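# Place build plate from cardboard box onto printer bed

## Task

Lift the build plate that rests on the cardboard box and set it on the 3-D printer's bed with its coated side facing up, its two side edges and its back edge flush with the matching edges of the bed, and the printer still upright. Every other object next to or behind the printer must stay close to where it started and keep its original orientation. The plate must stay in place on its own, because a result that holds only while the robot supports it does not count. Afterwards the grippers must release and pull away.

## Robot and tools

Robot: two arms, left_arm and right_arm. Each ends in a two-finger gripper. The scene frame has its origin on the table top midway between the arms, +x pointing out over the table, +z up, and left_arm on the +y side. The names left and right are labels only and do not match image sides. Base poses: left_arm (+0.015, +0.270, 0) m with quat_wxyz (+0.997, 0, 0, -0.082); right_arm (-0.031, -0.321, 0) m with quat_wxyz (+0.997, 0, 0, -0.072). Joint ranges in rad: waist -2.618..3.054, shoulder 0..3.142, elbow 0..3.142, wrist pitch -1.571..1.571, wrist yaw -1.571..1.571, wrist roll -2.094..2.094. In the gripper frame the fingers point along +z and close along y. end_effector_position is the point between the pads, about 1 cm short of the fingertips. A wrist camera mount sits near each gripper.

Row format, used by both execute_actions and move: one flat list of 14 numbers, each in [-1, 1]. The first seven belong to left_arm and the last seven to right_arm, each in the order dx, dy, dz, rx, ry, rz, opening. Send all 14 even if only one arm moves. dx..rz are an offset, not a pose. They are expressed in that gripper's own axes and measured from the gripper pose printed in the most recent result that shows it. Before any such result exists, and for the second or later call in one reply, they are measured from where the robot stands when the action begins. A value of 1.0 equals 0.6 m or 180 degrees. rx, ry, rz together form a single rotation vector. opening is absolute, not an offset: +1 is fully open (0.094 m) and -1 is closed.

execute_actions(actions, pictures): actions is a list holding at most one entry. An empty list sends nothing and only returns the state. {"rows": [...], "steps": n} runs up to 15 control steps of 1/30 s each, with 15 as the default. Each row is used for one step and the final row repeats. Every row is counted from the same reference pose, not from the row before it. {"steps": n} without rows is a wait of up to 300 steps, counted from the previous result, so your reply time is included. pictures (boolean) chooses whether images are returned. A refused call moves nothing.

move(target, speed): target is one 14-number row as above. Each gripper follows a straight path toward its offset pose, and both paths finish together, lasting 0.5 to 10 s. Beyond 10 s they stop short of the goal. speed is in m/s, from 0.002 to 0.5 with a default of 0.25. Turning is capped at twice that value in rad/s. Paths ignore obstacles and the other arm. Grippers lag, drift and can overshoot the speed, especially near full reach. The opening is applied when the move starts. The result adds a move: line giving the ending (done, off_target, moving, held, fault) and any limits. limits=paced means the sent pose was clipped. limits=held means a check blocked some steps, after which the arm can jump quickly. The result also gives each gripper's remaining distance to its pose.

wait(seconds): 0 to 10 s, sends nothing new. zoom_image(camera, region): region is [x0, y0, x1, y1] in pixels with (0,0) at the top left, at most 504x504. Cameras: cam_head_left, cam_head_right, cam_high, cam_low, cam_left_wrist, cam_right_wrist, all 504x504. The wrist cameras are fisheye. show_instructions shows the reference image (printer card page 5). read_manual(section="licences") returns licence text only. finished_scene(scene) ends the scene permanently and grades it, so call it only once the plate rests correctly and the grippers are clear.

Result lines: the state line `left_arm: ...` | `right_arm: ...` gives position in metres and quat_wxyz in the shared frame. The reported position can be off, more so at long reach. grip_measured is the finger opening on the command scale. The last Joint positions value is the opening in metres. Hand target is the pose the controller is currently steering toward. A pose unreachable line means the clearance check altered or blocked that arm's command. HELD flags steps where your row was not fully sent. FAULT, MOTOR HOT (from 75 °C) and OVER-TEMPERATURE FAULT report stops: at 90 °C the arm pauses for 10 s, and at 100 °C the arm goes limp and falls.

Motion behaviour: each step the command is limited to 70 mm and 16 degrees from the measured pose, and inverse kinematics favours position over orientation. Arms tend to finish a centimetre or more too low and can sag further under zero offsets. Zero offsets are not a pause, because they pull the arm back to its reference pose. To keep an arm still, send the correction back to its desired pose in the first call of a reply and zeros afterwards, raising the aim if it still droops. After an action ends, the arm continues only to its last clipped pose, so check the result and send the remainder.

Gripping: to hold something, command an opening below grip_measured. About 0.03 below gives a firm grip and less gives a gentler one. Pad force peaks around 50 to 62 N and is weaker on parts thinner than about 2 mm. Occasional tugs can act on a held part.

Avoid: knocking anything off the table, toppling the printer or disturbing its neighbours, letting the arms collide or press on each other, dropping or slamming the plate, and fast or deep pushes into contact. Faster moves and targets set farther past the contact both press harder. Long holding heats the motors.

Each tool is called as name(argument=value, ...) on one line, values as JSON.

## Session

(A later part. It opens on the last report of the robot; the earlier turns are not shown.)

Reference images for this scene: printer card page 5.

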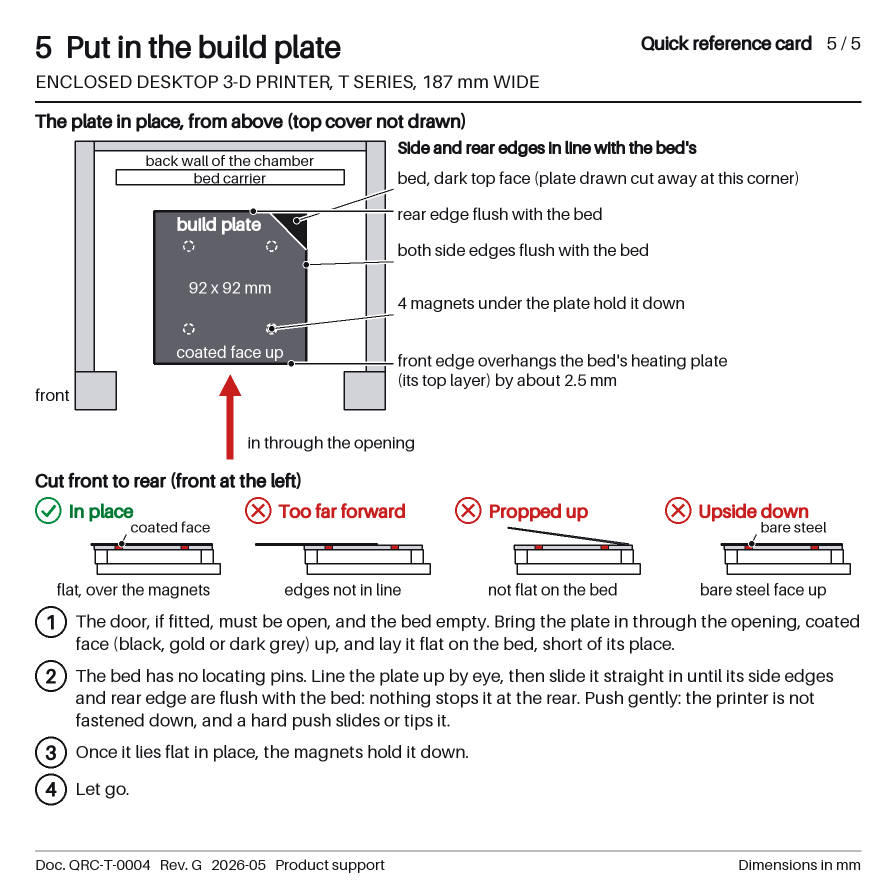

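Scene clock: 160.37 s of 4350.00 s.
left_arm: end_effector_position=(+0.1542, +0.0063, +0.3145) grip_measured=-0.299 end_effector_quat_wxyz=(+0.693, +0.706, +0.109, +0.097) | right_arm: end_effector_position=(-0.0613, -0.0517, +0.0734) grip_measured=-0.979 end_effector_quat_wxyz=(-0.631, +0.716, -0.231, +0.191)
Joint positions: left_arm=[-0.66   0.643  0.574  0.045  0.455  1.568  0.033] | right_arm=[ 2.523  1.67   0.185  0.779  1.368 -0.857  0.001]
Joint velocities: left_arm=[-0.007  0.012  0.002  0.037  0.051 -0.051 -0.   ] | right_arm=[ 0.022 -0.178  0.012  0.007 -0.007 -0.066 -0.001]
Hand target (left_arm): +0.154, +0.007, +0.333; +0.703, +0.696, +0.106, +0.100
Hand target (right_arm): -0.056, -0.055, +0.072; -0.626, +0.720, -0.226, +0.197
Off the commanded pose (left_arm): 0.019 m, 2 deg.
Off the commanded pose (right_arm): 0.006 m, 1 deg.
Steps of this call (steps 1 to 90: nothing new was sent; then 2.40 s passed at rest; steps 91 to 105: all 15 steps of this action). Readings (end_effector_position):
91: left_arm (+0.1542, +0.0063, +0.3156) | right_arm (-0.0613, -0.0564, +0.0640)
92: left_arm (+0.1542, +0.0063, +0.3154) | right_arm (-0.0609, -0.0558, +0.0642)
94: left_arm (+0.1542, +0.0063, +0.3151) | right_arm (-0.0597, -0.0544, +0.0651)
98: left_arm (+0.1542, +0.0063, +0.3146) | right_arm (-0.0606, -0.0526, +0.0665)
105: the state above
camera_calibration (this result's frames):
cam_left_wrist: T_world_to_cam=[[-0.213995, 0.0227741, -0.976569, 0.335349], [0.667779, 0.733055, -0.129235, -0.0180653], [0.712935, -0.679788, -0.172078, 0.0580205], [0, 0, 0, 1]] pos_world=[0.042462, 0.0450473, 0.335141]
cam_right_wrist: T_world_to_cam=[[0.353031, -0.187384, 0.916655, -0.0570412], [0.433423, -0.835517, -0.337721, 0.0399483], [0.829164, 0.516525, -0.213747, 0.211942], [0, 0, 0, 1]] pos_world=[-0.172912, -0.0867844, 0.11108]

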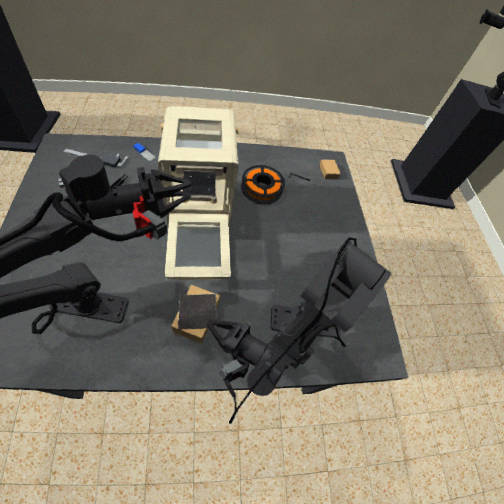

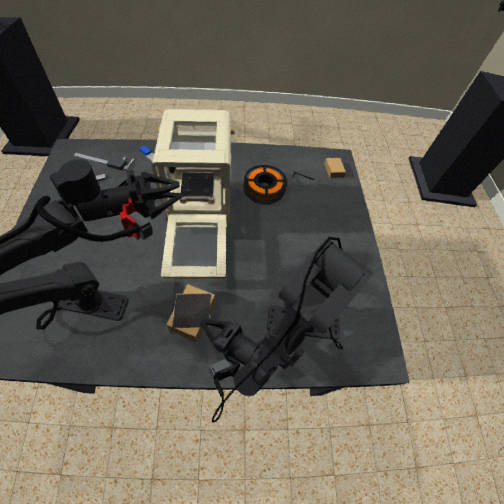

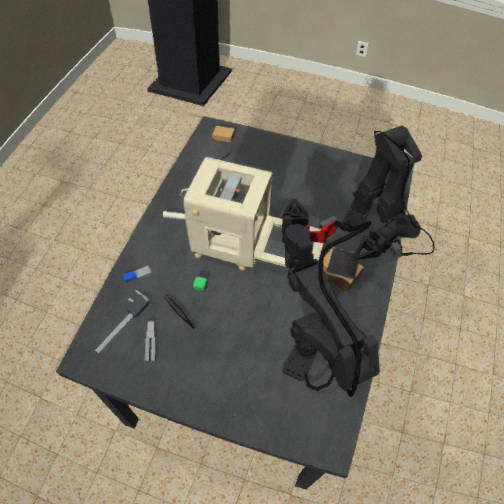

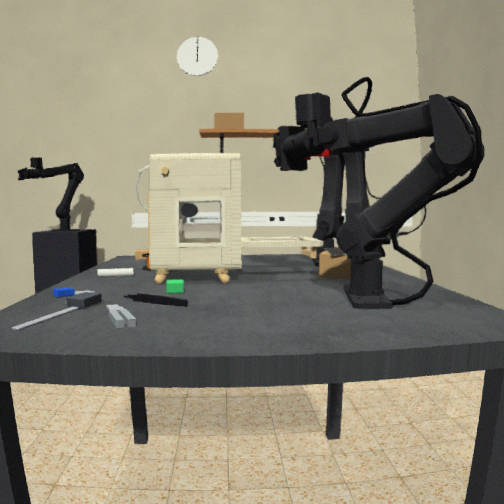

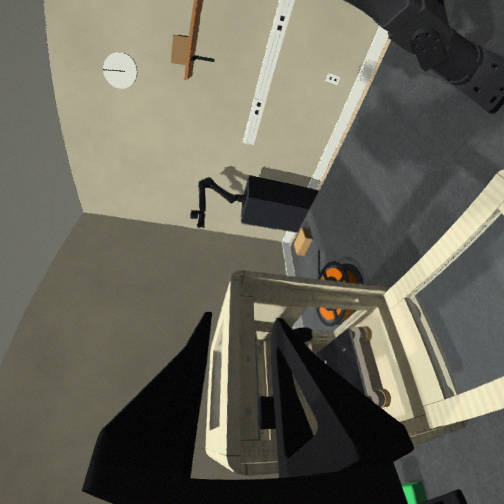

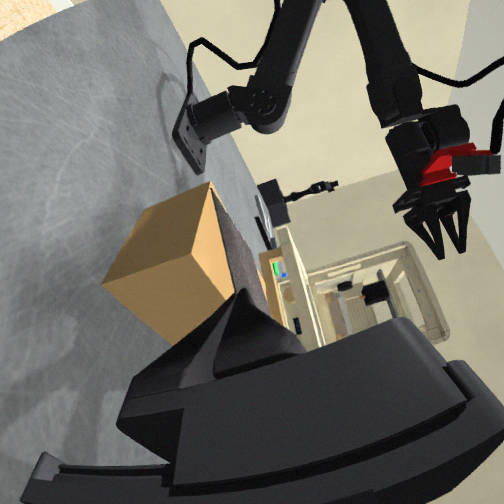

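move(target=[0,0.032,0,-0.01,0,0,-0.3,0.0855,-0.242,0.076,0,-0.055,0,-1], speed=0.12)

Scene clock: 174.27 s of 4350.00 s.
left_arm: end_effector_position=(+0.1542, +0.0063, +0.3144) grip_measured=-0.299 end_effector_quat_wxyz=(+0.693, +0.706, +0.109, +0.097) | right_arm: end_effector_position=(+0.0186, -0.0302, +0.1998) grip_measured=-0.979 end_effector_quat_wxyz=(-0.636, +0.740, -0.169, +0.138)
Joint positions: left_arm=[-0.66   0.643  0.574  0.045  0.455  1.568  0.033] | right_arm=[ 1.897  0.69   0.264  0.238  0.611 -1.452  0.001]
Joint velocities: left_arm=[-0.022 -0.012  0.002 -0.037 -0.022 -0.081  0.   ] | right_arm=[-0.007  0.012 -0.007 -0.066 -0.037 -0.022 -0.   ]
Hand target (left_arm): +0.154, +0.007, +0.333; +0.704, +0.695, +0.107, +0.099
Hand target (right_arm): +0.019, -0.030, +0.216; -0.650, +0.728, -0.174, +0.131
Off the commanded pose (left_arm): 0.019 m, 2 deg.
Off the commanded pose (right_arm): 0.011 m, 2 deg.
After step 90, 8.80 s passed at rest.
move: off_target (left_arm, right_arm)
camera_calibration (this result's frames):
cam_left_wrist: T_world_to_cam=[[-0.214249, 0.0230474, -0.976507, 0.335281], [0.667746, 0.733091, -0.129203, -0.018082], [0.712891, -0.67974, -0.172453, 0.058132], [0, 0, 0, 1]] pos_world=[0.0424658, 0.0450431, 0.335093]
cam_right_wrist: T_world_to_cam=[[0.382012, -0.103726, 0.918318, -0.195447], [0.568058, -0.75744, -0.321862, 0.0626273], [0.728956, 0.644612, -0.230429, 0.170624], [0, 0, 0, 1]] pos_world=[-0.0852901, -0.0828228, 0.238956]

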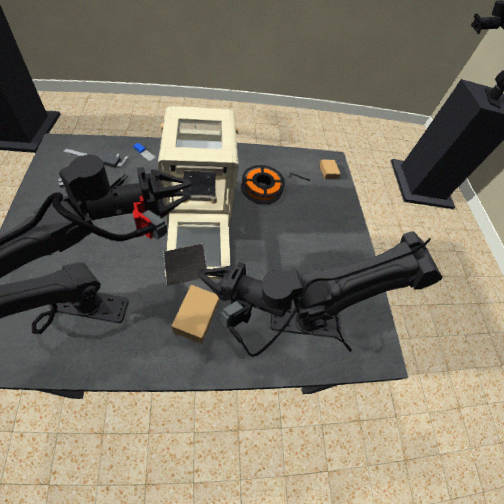

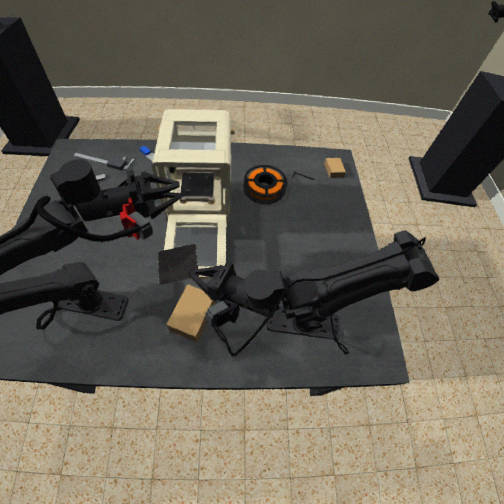

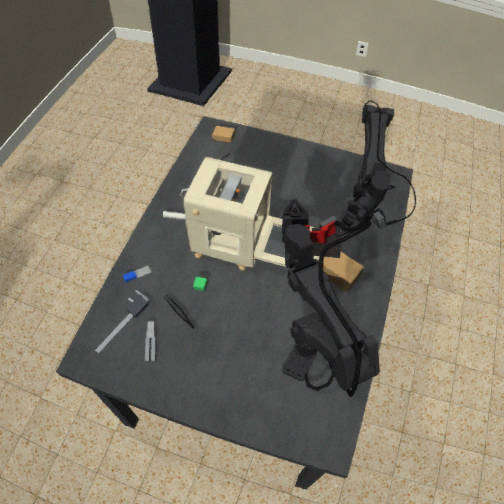

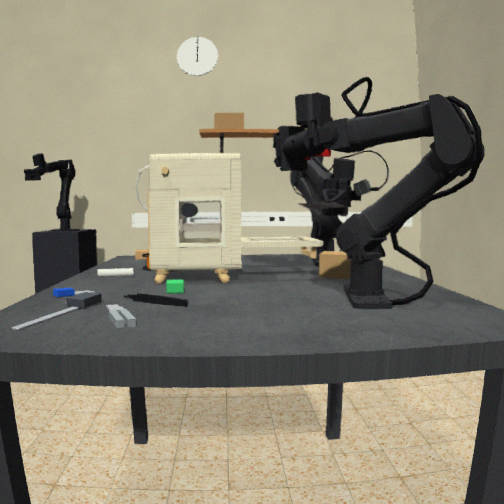

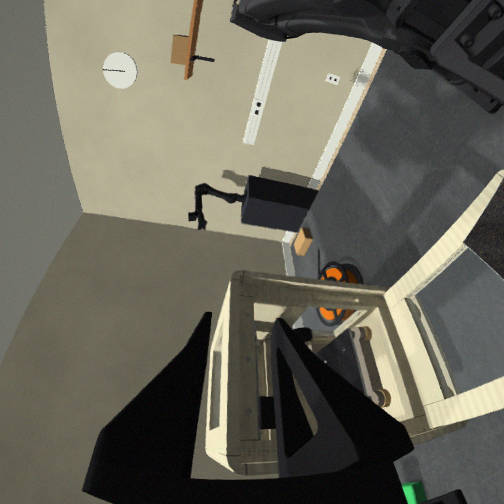

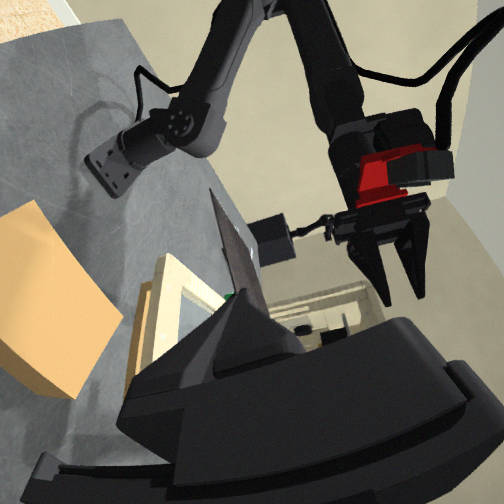

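move(target=[0,0.032,0,-0.01,0,0,-0.3,0.242,-0.076,-0.073,0.059,-0.062,-0.007,-1], speed=0.1)

Scene clock: 185.83 s of 4350.00 s.
left_arm: end_effector_position=(+0.1542, +0.0063, +0.3144) grip_measured=-0.299 end_effector_quat_wxyz=(+0.693, +0.706, +0.109, +0.097) | right_arm: end_effector_position=(+0.1348, -0.1257, +0.2472) grip_measured=-0.979 end_effector_quat_wxyz=(+0.708, -0.696, +0.083, -0.091)
Joint positions: left_arm=[-0.66   0.643  0.574  0.045  0.455  1.568  0.033] | right_arm=[ 0.316  0.609  0.255  0.398 -1.153 -1.54   0.001]
Joint velocities: left_arm=[ 0.017 -0.007  0.007  0.051 -0.125  0.066 -0.   ] | right_arm=[ 0.002 -0.017  0.017  0.051 -0.022  0.007 -0.   ]
Hand target (left_arm): +0.154, +0.007, +0.333; +0.704, +0.695, +0.107, +0.099
Hand target (right_arm): +0.135, -0.126, +0.253; +0.710, -0.694, +0.079, -0.091
Off the commanded pose (left_arm): 0.019 m, 2 deg.
Off the commanded pose (right_arm): 0.003 m, 1 deg.
After step 90, 6.10 s passed at rest.
move: off_target (left_arm)
camera_calibration (this result's frames):
cam_left_wrist: T_world_to_cam=[[-0.214249, 0.0230474, -0.976507, 0.335281], [0.667746, 0.733091, -0.129203, -0.018082], [0.712891, -0.67974, -0.172453, 0.058132], [0, 0, 0, 1]] pos_world=[0.0424658, 0.0450431, 0.335093]
cam_right_wrist: T_world_to_cam=[[0.338906, -0.177186, 0.923985, -0.298109], [0.724051, -0.577984, -0.376409, -0.0454613], [0.600743, 0.79658, -0.0675907, 0.154569], [0, 0, 0, 1]] pos_world=[0.0410912, -0.202223, 0.268784]

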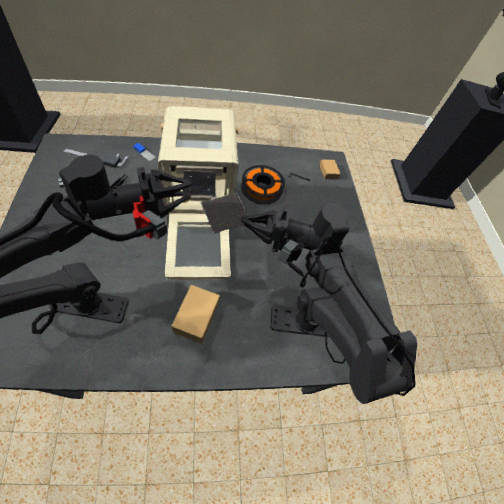

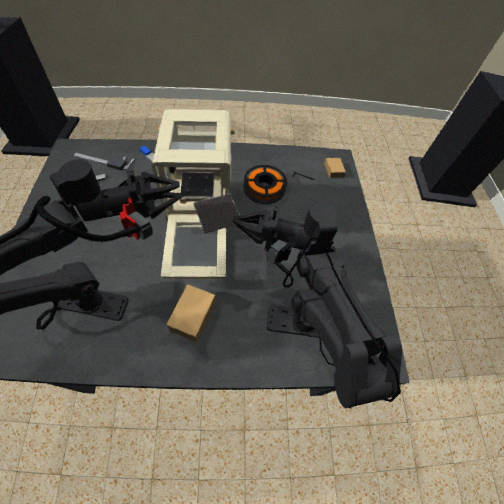

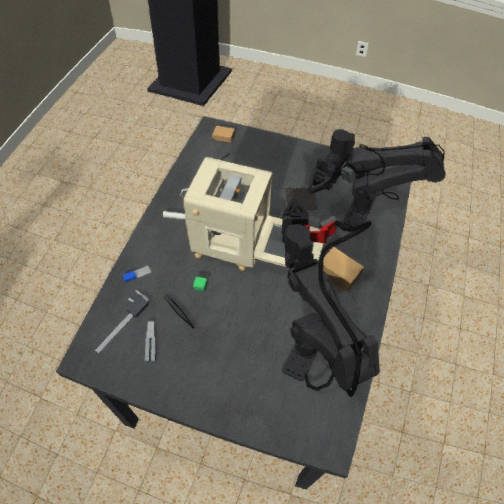

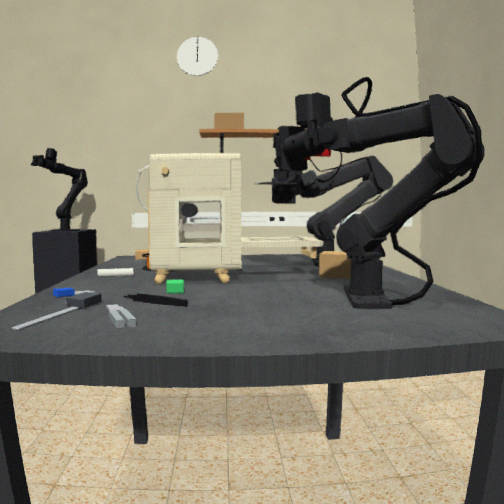

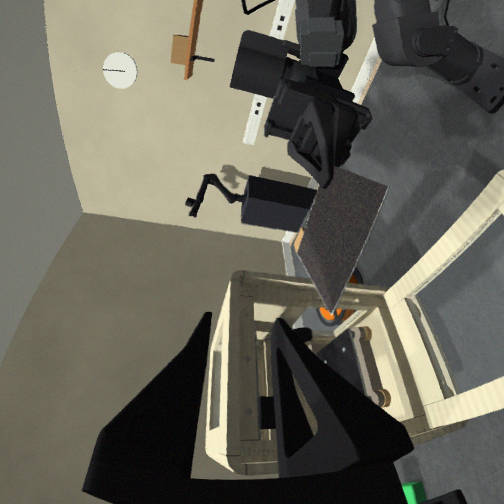

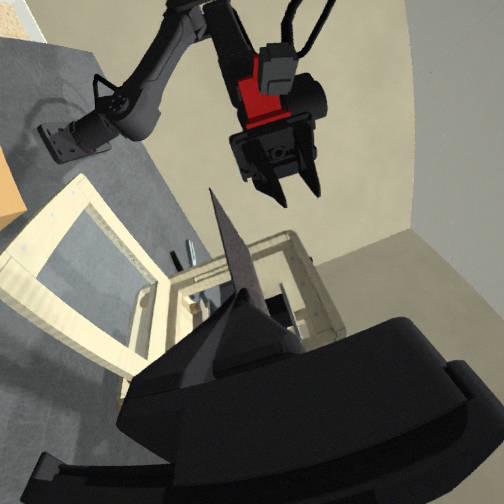

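move(target=[-0.06,-0.10,0.041,-0.012,0.013,0.004,-0.3,0,-0.009,0,0,0,0,-1], speed=0.1)

Scene clock: 194.77 s of 4350.00 s.
left_arm: end_effector_position=(+0.1276, -0.0252, +0.2546) grip_measured=-0.299 end_effector_quat_wxyz=(+0.700, +0.695, +0.118, +0.117) | right_arm: end_effector_position=(+0.1346, -0.1256, +0.2468) grip_measured=-0.979 end_effector_quat_wxyz=(+0.707, -0.696, +0.084, -0.089)
Joint positions: left_arm=[-1.015  0.696  0.317  0.385  0.057  1.568  0.033] | right_arm=[ 0.316  0.609  0.255  0.395 -1.154 -1.538  0.001]
Joint velocities: left_arm=[-0.017 -0.002  0.007 -0.037  0.022  0.007  0.002] | right_arm=[-0.002 -0.032 -0.017 -0.051 -0.007 -0.051 -0.001]
Hand target (left_arm): +0.126, -0.027, +0.255; +0.703, +0.692, +0.117, +0.117
Hand target (right_arm): +0.135, -0.126, +0.253; +0.708, -0.696, +0.083, -0.091
Off the commanded pose (left_arm): 0.002 m, 1 deg.
Off the commanded pose (right_arm): 0.006 m, 0 deg.
After step 90, 4.47 s passed at rest.
move: done
camera_calibration (this result's frames):
cam_left_wrist: T_world_to_cam=[[-0.196087, -0.00830717, -0.980551, 0.269844], [0.638062, 0.758232, -0.134021, 0.0206941], [0.744599, -0.651932, -0.143379, 0.0345776], [0, 0, 0, 1]] pos_world=[0.0139623, 0.00909298, 0.272327]
cam_right_wrist: T_world_to_cam=[[0.343244, -0.176749, 0.922466, -0.297833], [0.72304, -0.577148, -0.379623, -0.0444108], [0.599497, 0.797283, -0.0703062, 0.155537], [0, 0, 0, 1]] pos_world=[0.0410965, -0.20228, 0.268817]

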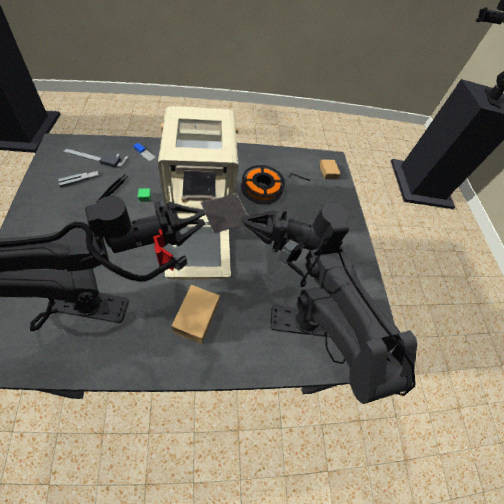

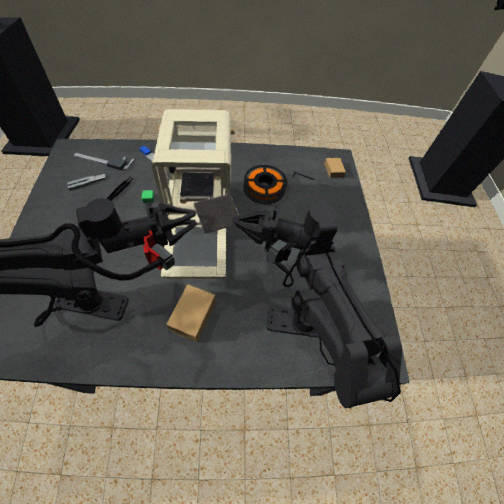

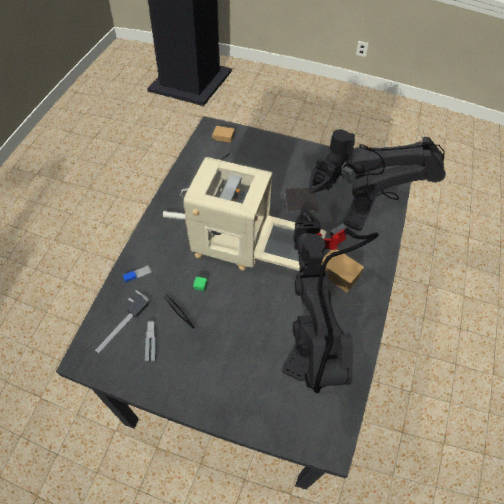

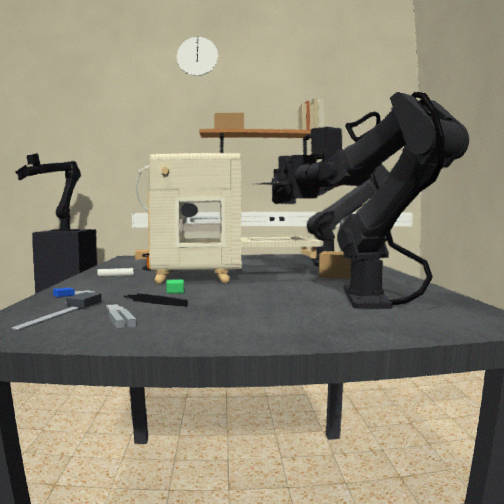

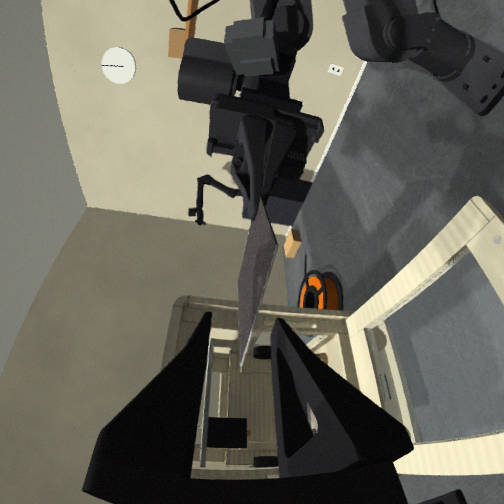

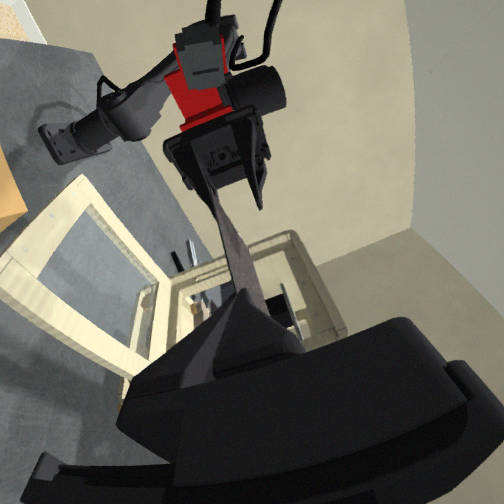

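move(target=[0,0,0,-0.004,0,0,-0.3,-0.030,-0.023,0.046,0,0,0,-1], speed=0.05)

zoom_image(camera="cam_head_left", region=[160, 170, 270, 260])

Scene clock: 207.40 s of 4350.00 s.
left_arm: end_effector_position=(+0.1277, -0.0252, +0.2554) grip_measured=-0.299 end_effector_quat_wxyz=(+0.701, +0.694, +0.118, +0.118) | right_arm: end_effector_position=(+0.1249, -0.0946, +0.2487) grip_measured=-0.979 end_effector_quat_wxyz=(+0.704, -0.700, +0.091, -0.079)
Joint positions: left_arm=[-1.015  0.696  0.317  0.389  0.056  1.568  0.033] | right_arm=[ 0.574  0.609  0.283  0.331 -0.901 -1.549  0.001]
Joint velocities: left_arm=[ 0.027 -0.002  0.007  0.007 -0.022 -0.037 -0.001] | right_arm=[-0.002  0.007 -0.007 -0.022  0.022  0.022  0.001]
Hand target (left_arm): +0.128, -0.025, +0.255; +0.704, +0.691, +0.118, +0.118
Hand target (right_arm): +0.123, -0.095, +0.261; +0.709, -0.695, +0.084, -0.088
Off the commanded pose (left_arm): 0.001 m, 1 deg.
Off the commanded pose (right_arm): 0.012 m, 2 deg.
After step 90, 8.37 s passed at rest.
move: off_target (right_arm)
camera_calibration (this result's frames):
cam_left_wrist: T_world_to_cam=[[-0.194801, -0.011571, -0.980775, 0.270506], [0.637659, 0.75829, -0.135598, 0.0211917], [0.745281, -0.651814, -0.140337, 0.0338004], [0, 0, 0, 1]] pos_world=[0.0139909, 0.00909216, 0.272922]
cam_right_wrist: T_world_to_cam=[[0.367586, -0.167696, 0.914745, -0.291002], [0.715714, -0.577056, -0.393395, -0.0143968], [0.59383, 0.799302, -0.0920958, 0.143106], [0, 0, 0, 1]] pos_world=[0.0322918, -0.171492, 0.273709]

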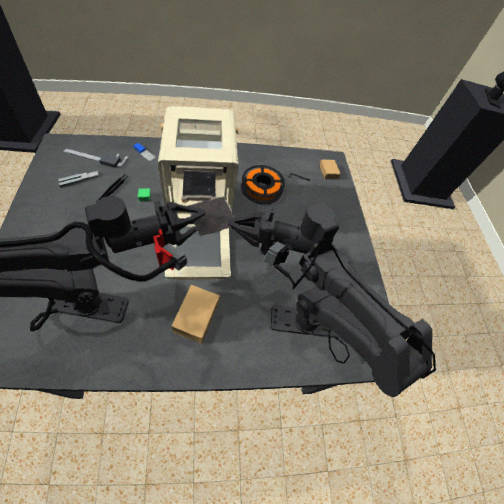

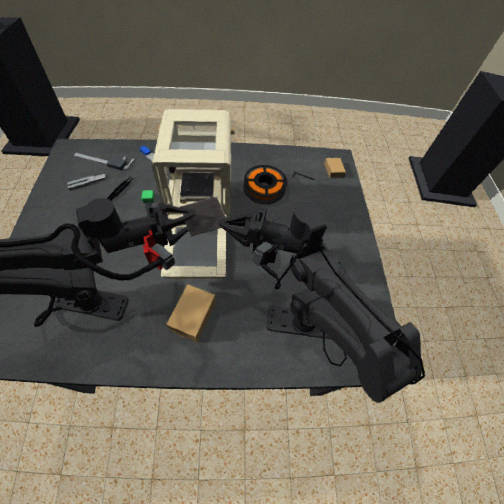

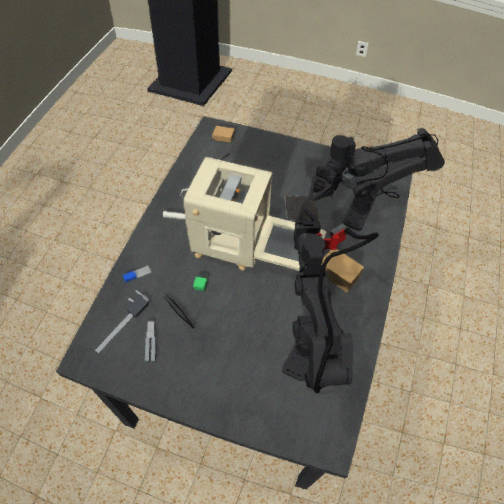

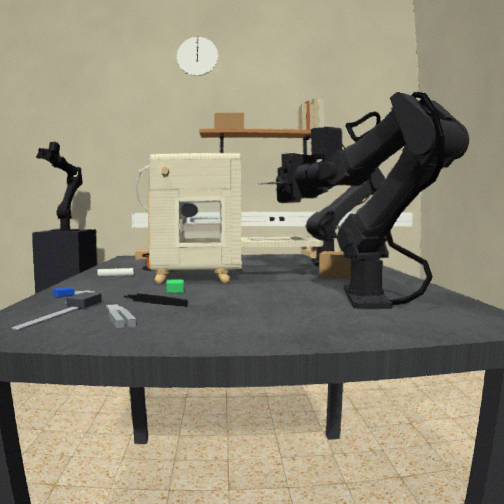

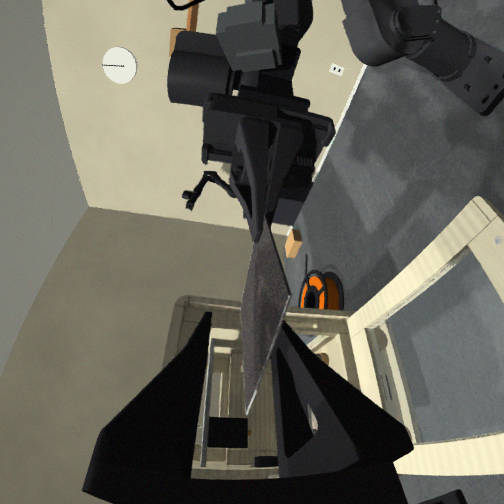

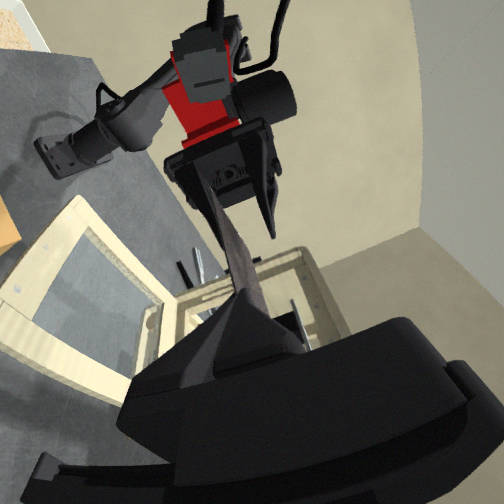

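Region (160, 170, 270, 260) of cam_head_left's 504x504 image, scaled by 4.582, with more detail than that image has; it fills the top 412 rows of this view, and the rest is white.

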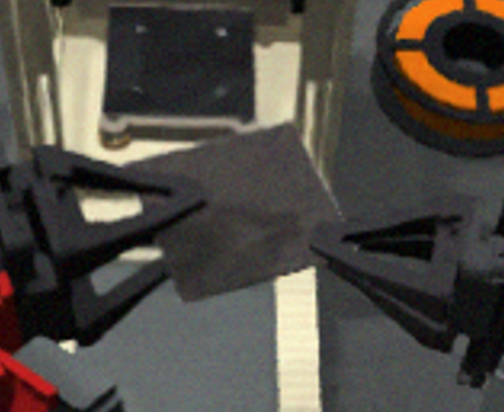

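move(target=[0,-0.015,0,-0.004,0,0,-0.6,0.003,-0.02,0,0.006,0,0.008,-1], speed=0.04)

zoom_image(camera="cam_left_wrist", region=[160, 230, 340, 430])

Scene clock: 211.67 s of 4350.00 s.
left_arm: end_effector_position=(+0.1275, -0.0248, +0.2451) grip_measured=-0.598 end_effector_quat_wxyz=(+0.700, +0.695, +0.119, +0.118) | right_arm: end_effector_position=(+0.1252, -0.0947, +0.2485) grip_measured=-0.979 end_effector_quat_wxyz=(+0.705, -0.699, +0.104, -0.067)
Joint positions: left_arm=[-1.015  0.704  0.28   0.431  0.056  1.568  0.019] | right_arm=[ 0.574  0.609  0.283  0.33  -0.898 -1.516  0.001]
Joint velocities: left_arm=[-0.022 -0.007  0.002  0.037 -0.022  0.037  0.001] | right_arm=[-0.022 -0.002 -0.007 -0.037 -0.022 -0.007 -0.   ]
Hand target (left_arm): +0.128, -0.025, +0.246; +0.705, +0.689, +0.118, +0.119
Hand target (right_arm): +0.126, -0.095, +0.260; +0.711, -0.693, +0.099, -0.071
Off the commanded pose (left_arm): 0.001 m, 1 deg.
Off the commanded pose (right_arm): 0.012 m, 1 deg.
After step 90, 0.53 s passed at rest.
move: off_target (right_arm)
camera_calibration (this result's frames):
cam_left_wrist: T_world_to_cam=[[-0.195801, -0.00915083, -0.980601, 0.260473], [0.637521, 0.758624, -0.134376, 0.0192985], [0.745137, -0.651465, -0.142706, 0.0333765], [0, 0, 0, 1]] pos_world=[0.0138277, 0.00948687, 0.262776]
cam_right_wrist: T_world_to_cam=[[0.397741, -0.175417, 0.900573, -0.291947], [0.70073, -0.575537, -0.421585, -0.0057525], [0.592266, 0.79874, -0.105995, 0.146504], [0, 0, 0, 1]] pos_world=[0.0333812, -0.171541, 0.276023]

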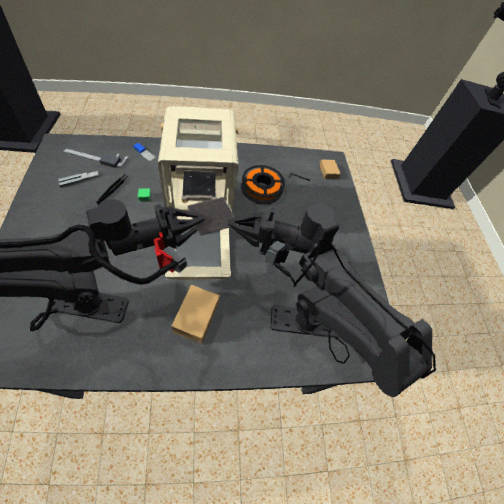

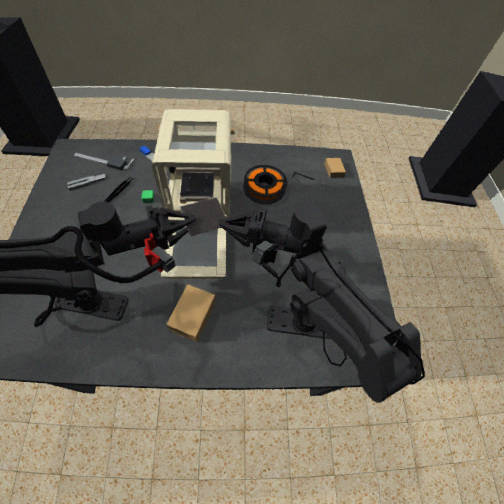

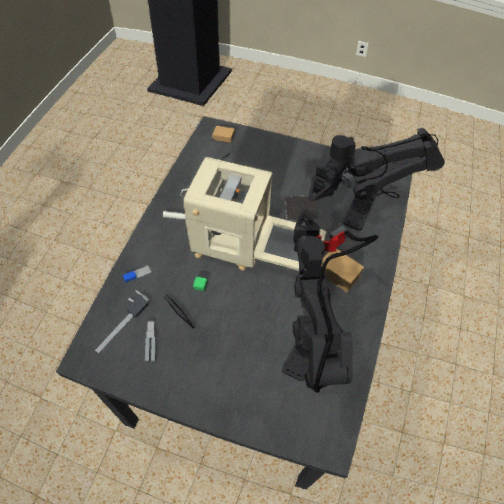

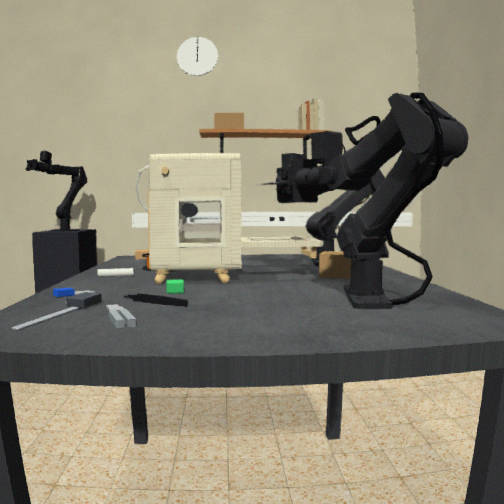

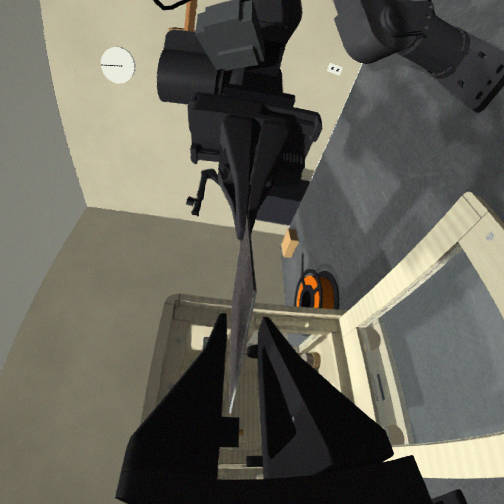

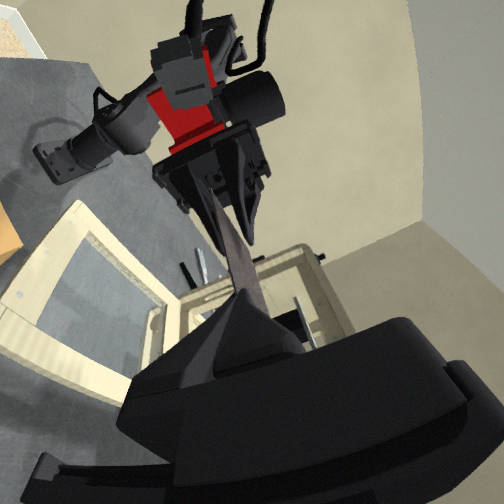

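Region (160, 230, 340, 430) of cam_left_wrist's 504x504 image, scaled by 2.520, with more detail than that image has; it fills the left 454 columns of this view, and the rest is white.

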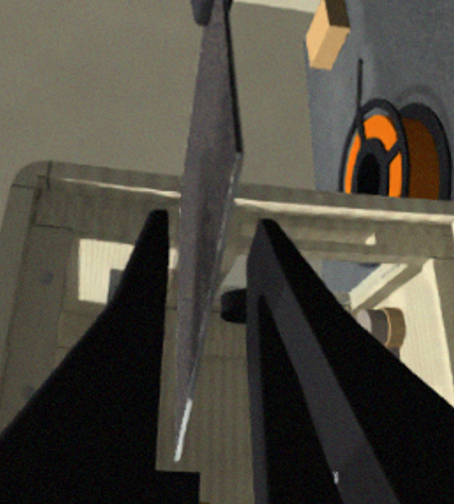

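execute_actions(actions=[])

Scene clock: 219.43 s of 4350.00 s.
left_arm: end_effector_position=(+0.1276, -0.0248, +0.2466) grip_measured=-0.598 end_effector_quat_wxyz=(+0.702, +0.692, +0.118, +0.118) | right_arm: end_effector_position=(+0.1252, -0.0947, +0.2485) grip_measured=-0.979 end_effector_quat_wxyz=(+0.705, -0.699, +0.105, -0.066)
Joint positions: left_arm=[-1.015  0.705  0.28   0.438  0.056  1.568  0.019] | right_arm=[ 0.574  0.609  0.283  0.33  -0.898 -1.513  0.001]
Joint velocities: left_arm=[-0.012 -0.017  0.002 -0.066 -0.037 -0.066  0.001] | right_arm=[-0.002 -0.002 -0.012  0.022  0.007 -0.007 -0.001]
Hand target (left_arm): +0.128, -0.025, +0.246; +0.705, +0.690, +0.118, +0.119
Hand target (right_arm): +0.126, -0.095, +0.260; +0.711, -0.693, +0.099, -0.071
Off the commanded pose (left_arm): 0.001 m, 1 deg.
Off the commanded pose (right_arm): 0.012 m, 1 deg.
Steps of this call (steps 1 to 90: nothing new was sent; then 4.77 s passed at rest). Readings (end_effector_position):
1: left_arm (+0.1276, -0.0248, +0.2453) | right_arm (+0.1252, -0.0947, +0.2485)
2: left_arm (+0.1276, -0.0248, +0.2456) | right_arm (+0.1252, -0.0947, +0.2485)
4: left_arm (+0.1276, -0.0248, +0.2460) | right_arm (+0.1252, -0.0947, +0.2485)
8: left_arm (+0.1276, -0.0248, +0.2464) | right_arm (+0.1252, -0.0947, +0.2485)
90: the state above
camera_calibration (this result's frames):
cam_left_wrist: T_world_to_cam=[[-0.193514, -0.0146832, -0.980988, 0.26161], [0.637838, 0.757858, -0.137166, 0.0201437], [0.745463, -0.652255, -0.137291, 0.0321641], [0, 0, 0, 1]] pos_world=[0.0137998, 0.00955434, 0.263815]
cam_right_wrist: T_world_to_cam=[[0.400075, -0.175993, 0.899426, -0.292009], [0.699638, -0.575262, -0.42377, -0.00504673], [0.591986, 0.798812, -0.107016, 0.146799], [0, 0, 0, 1]] pos_world=[0.0334531, -0.17156, 0.276212]

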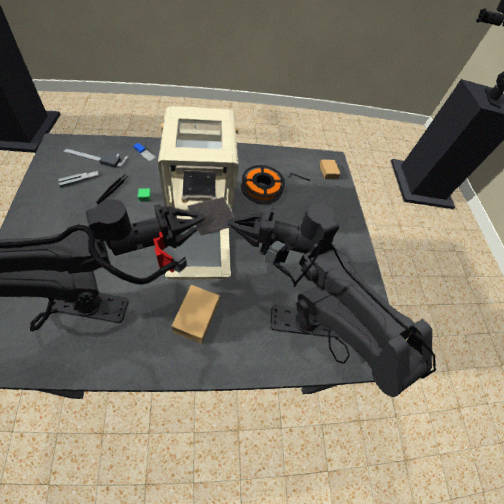

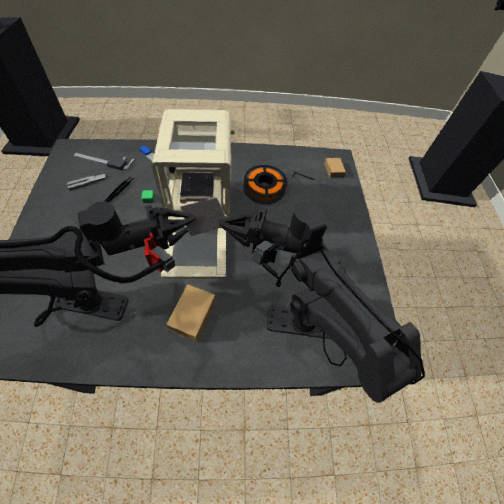

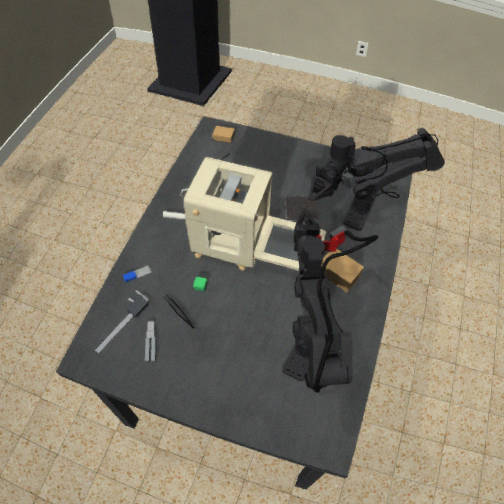

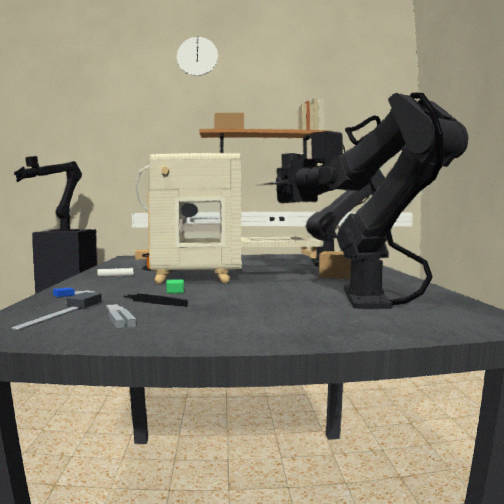

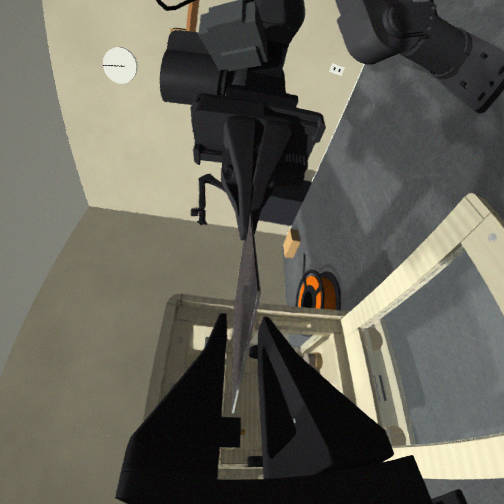

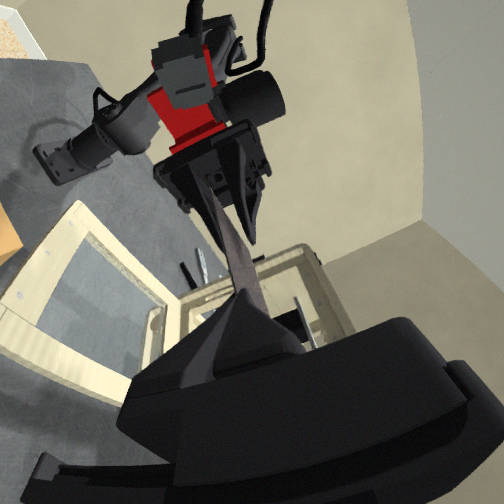

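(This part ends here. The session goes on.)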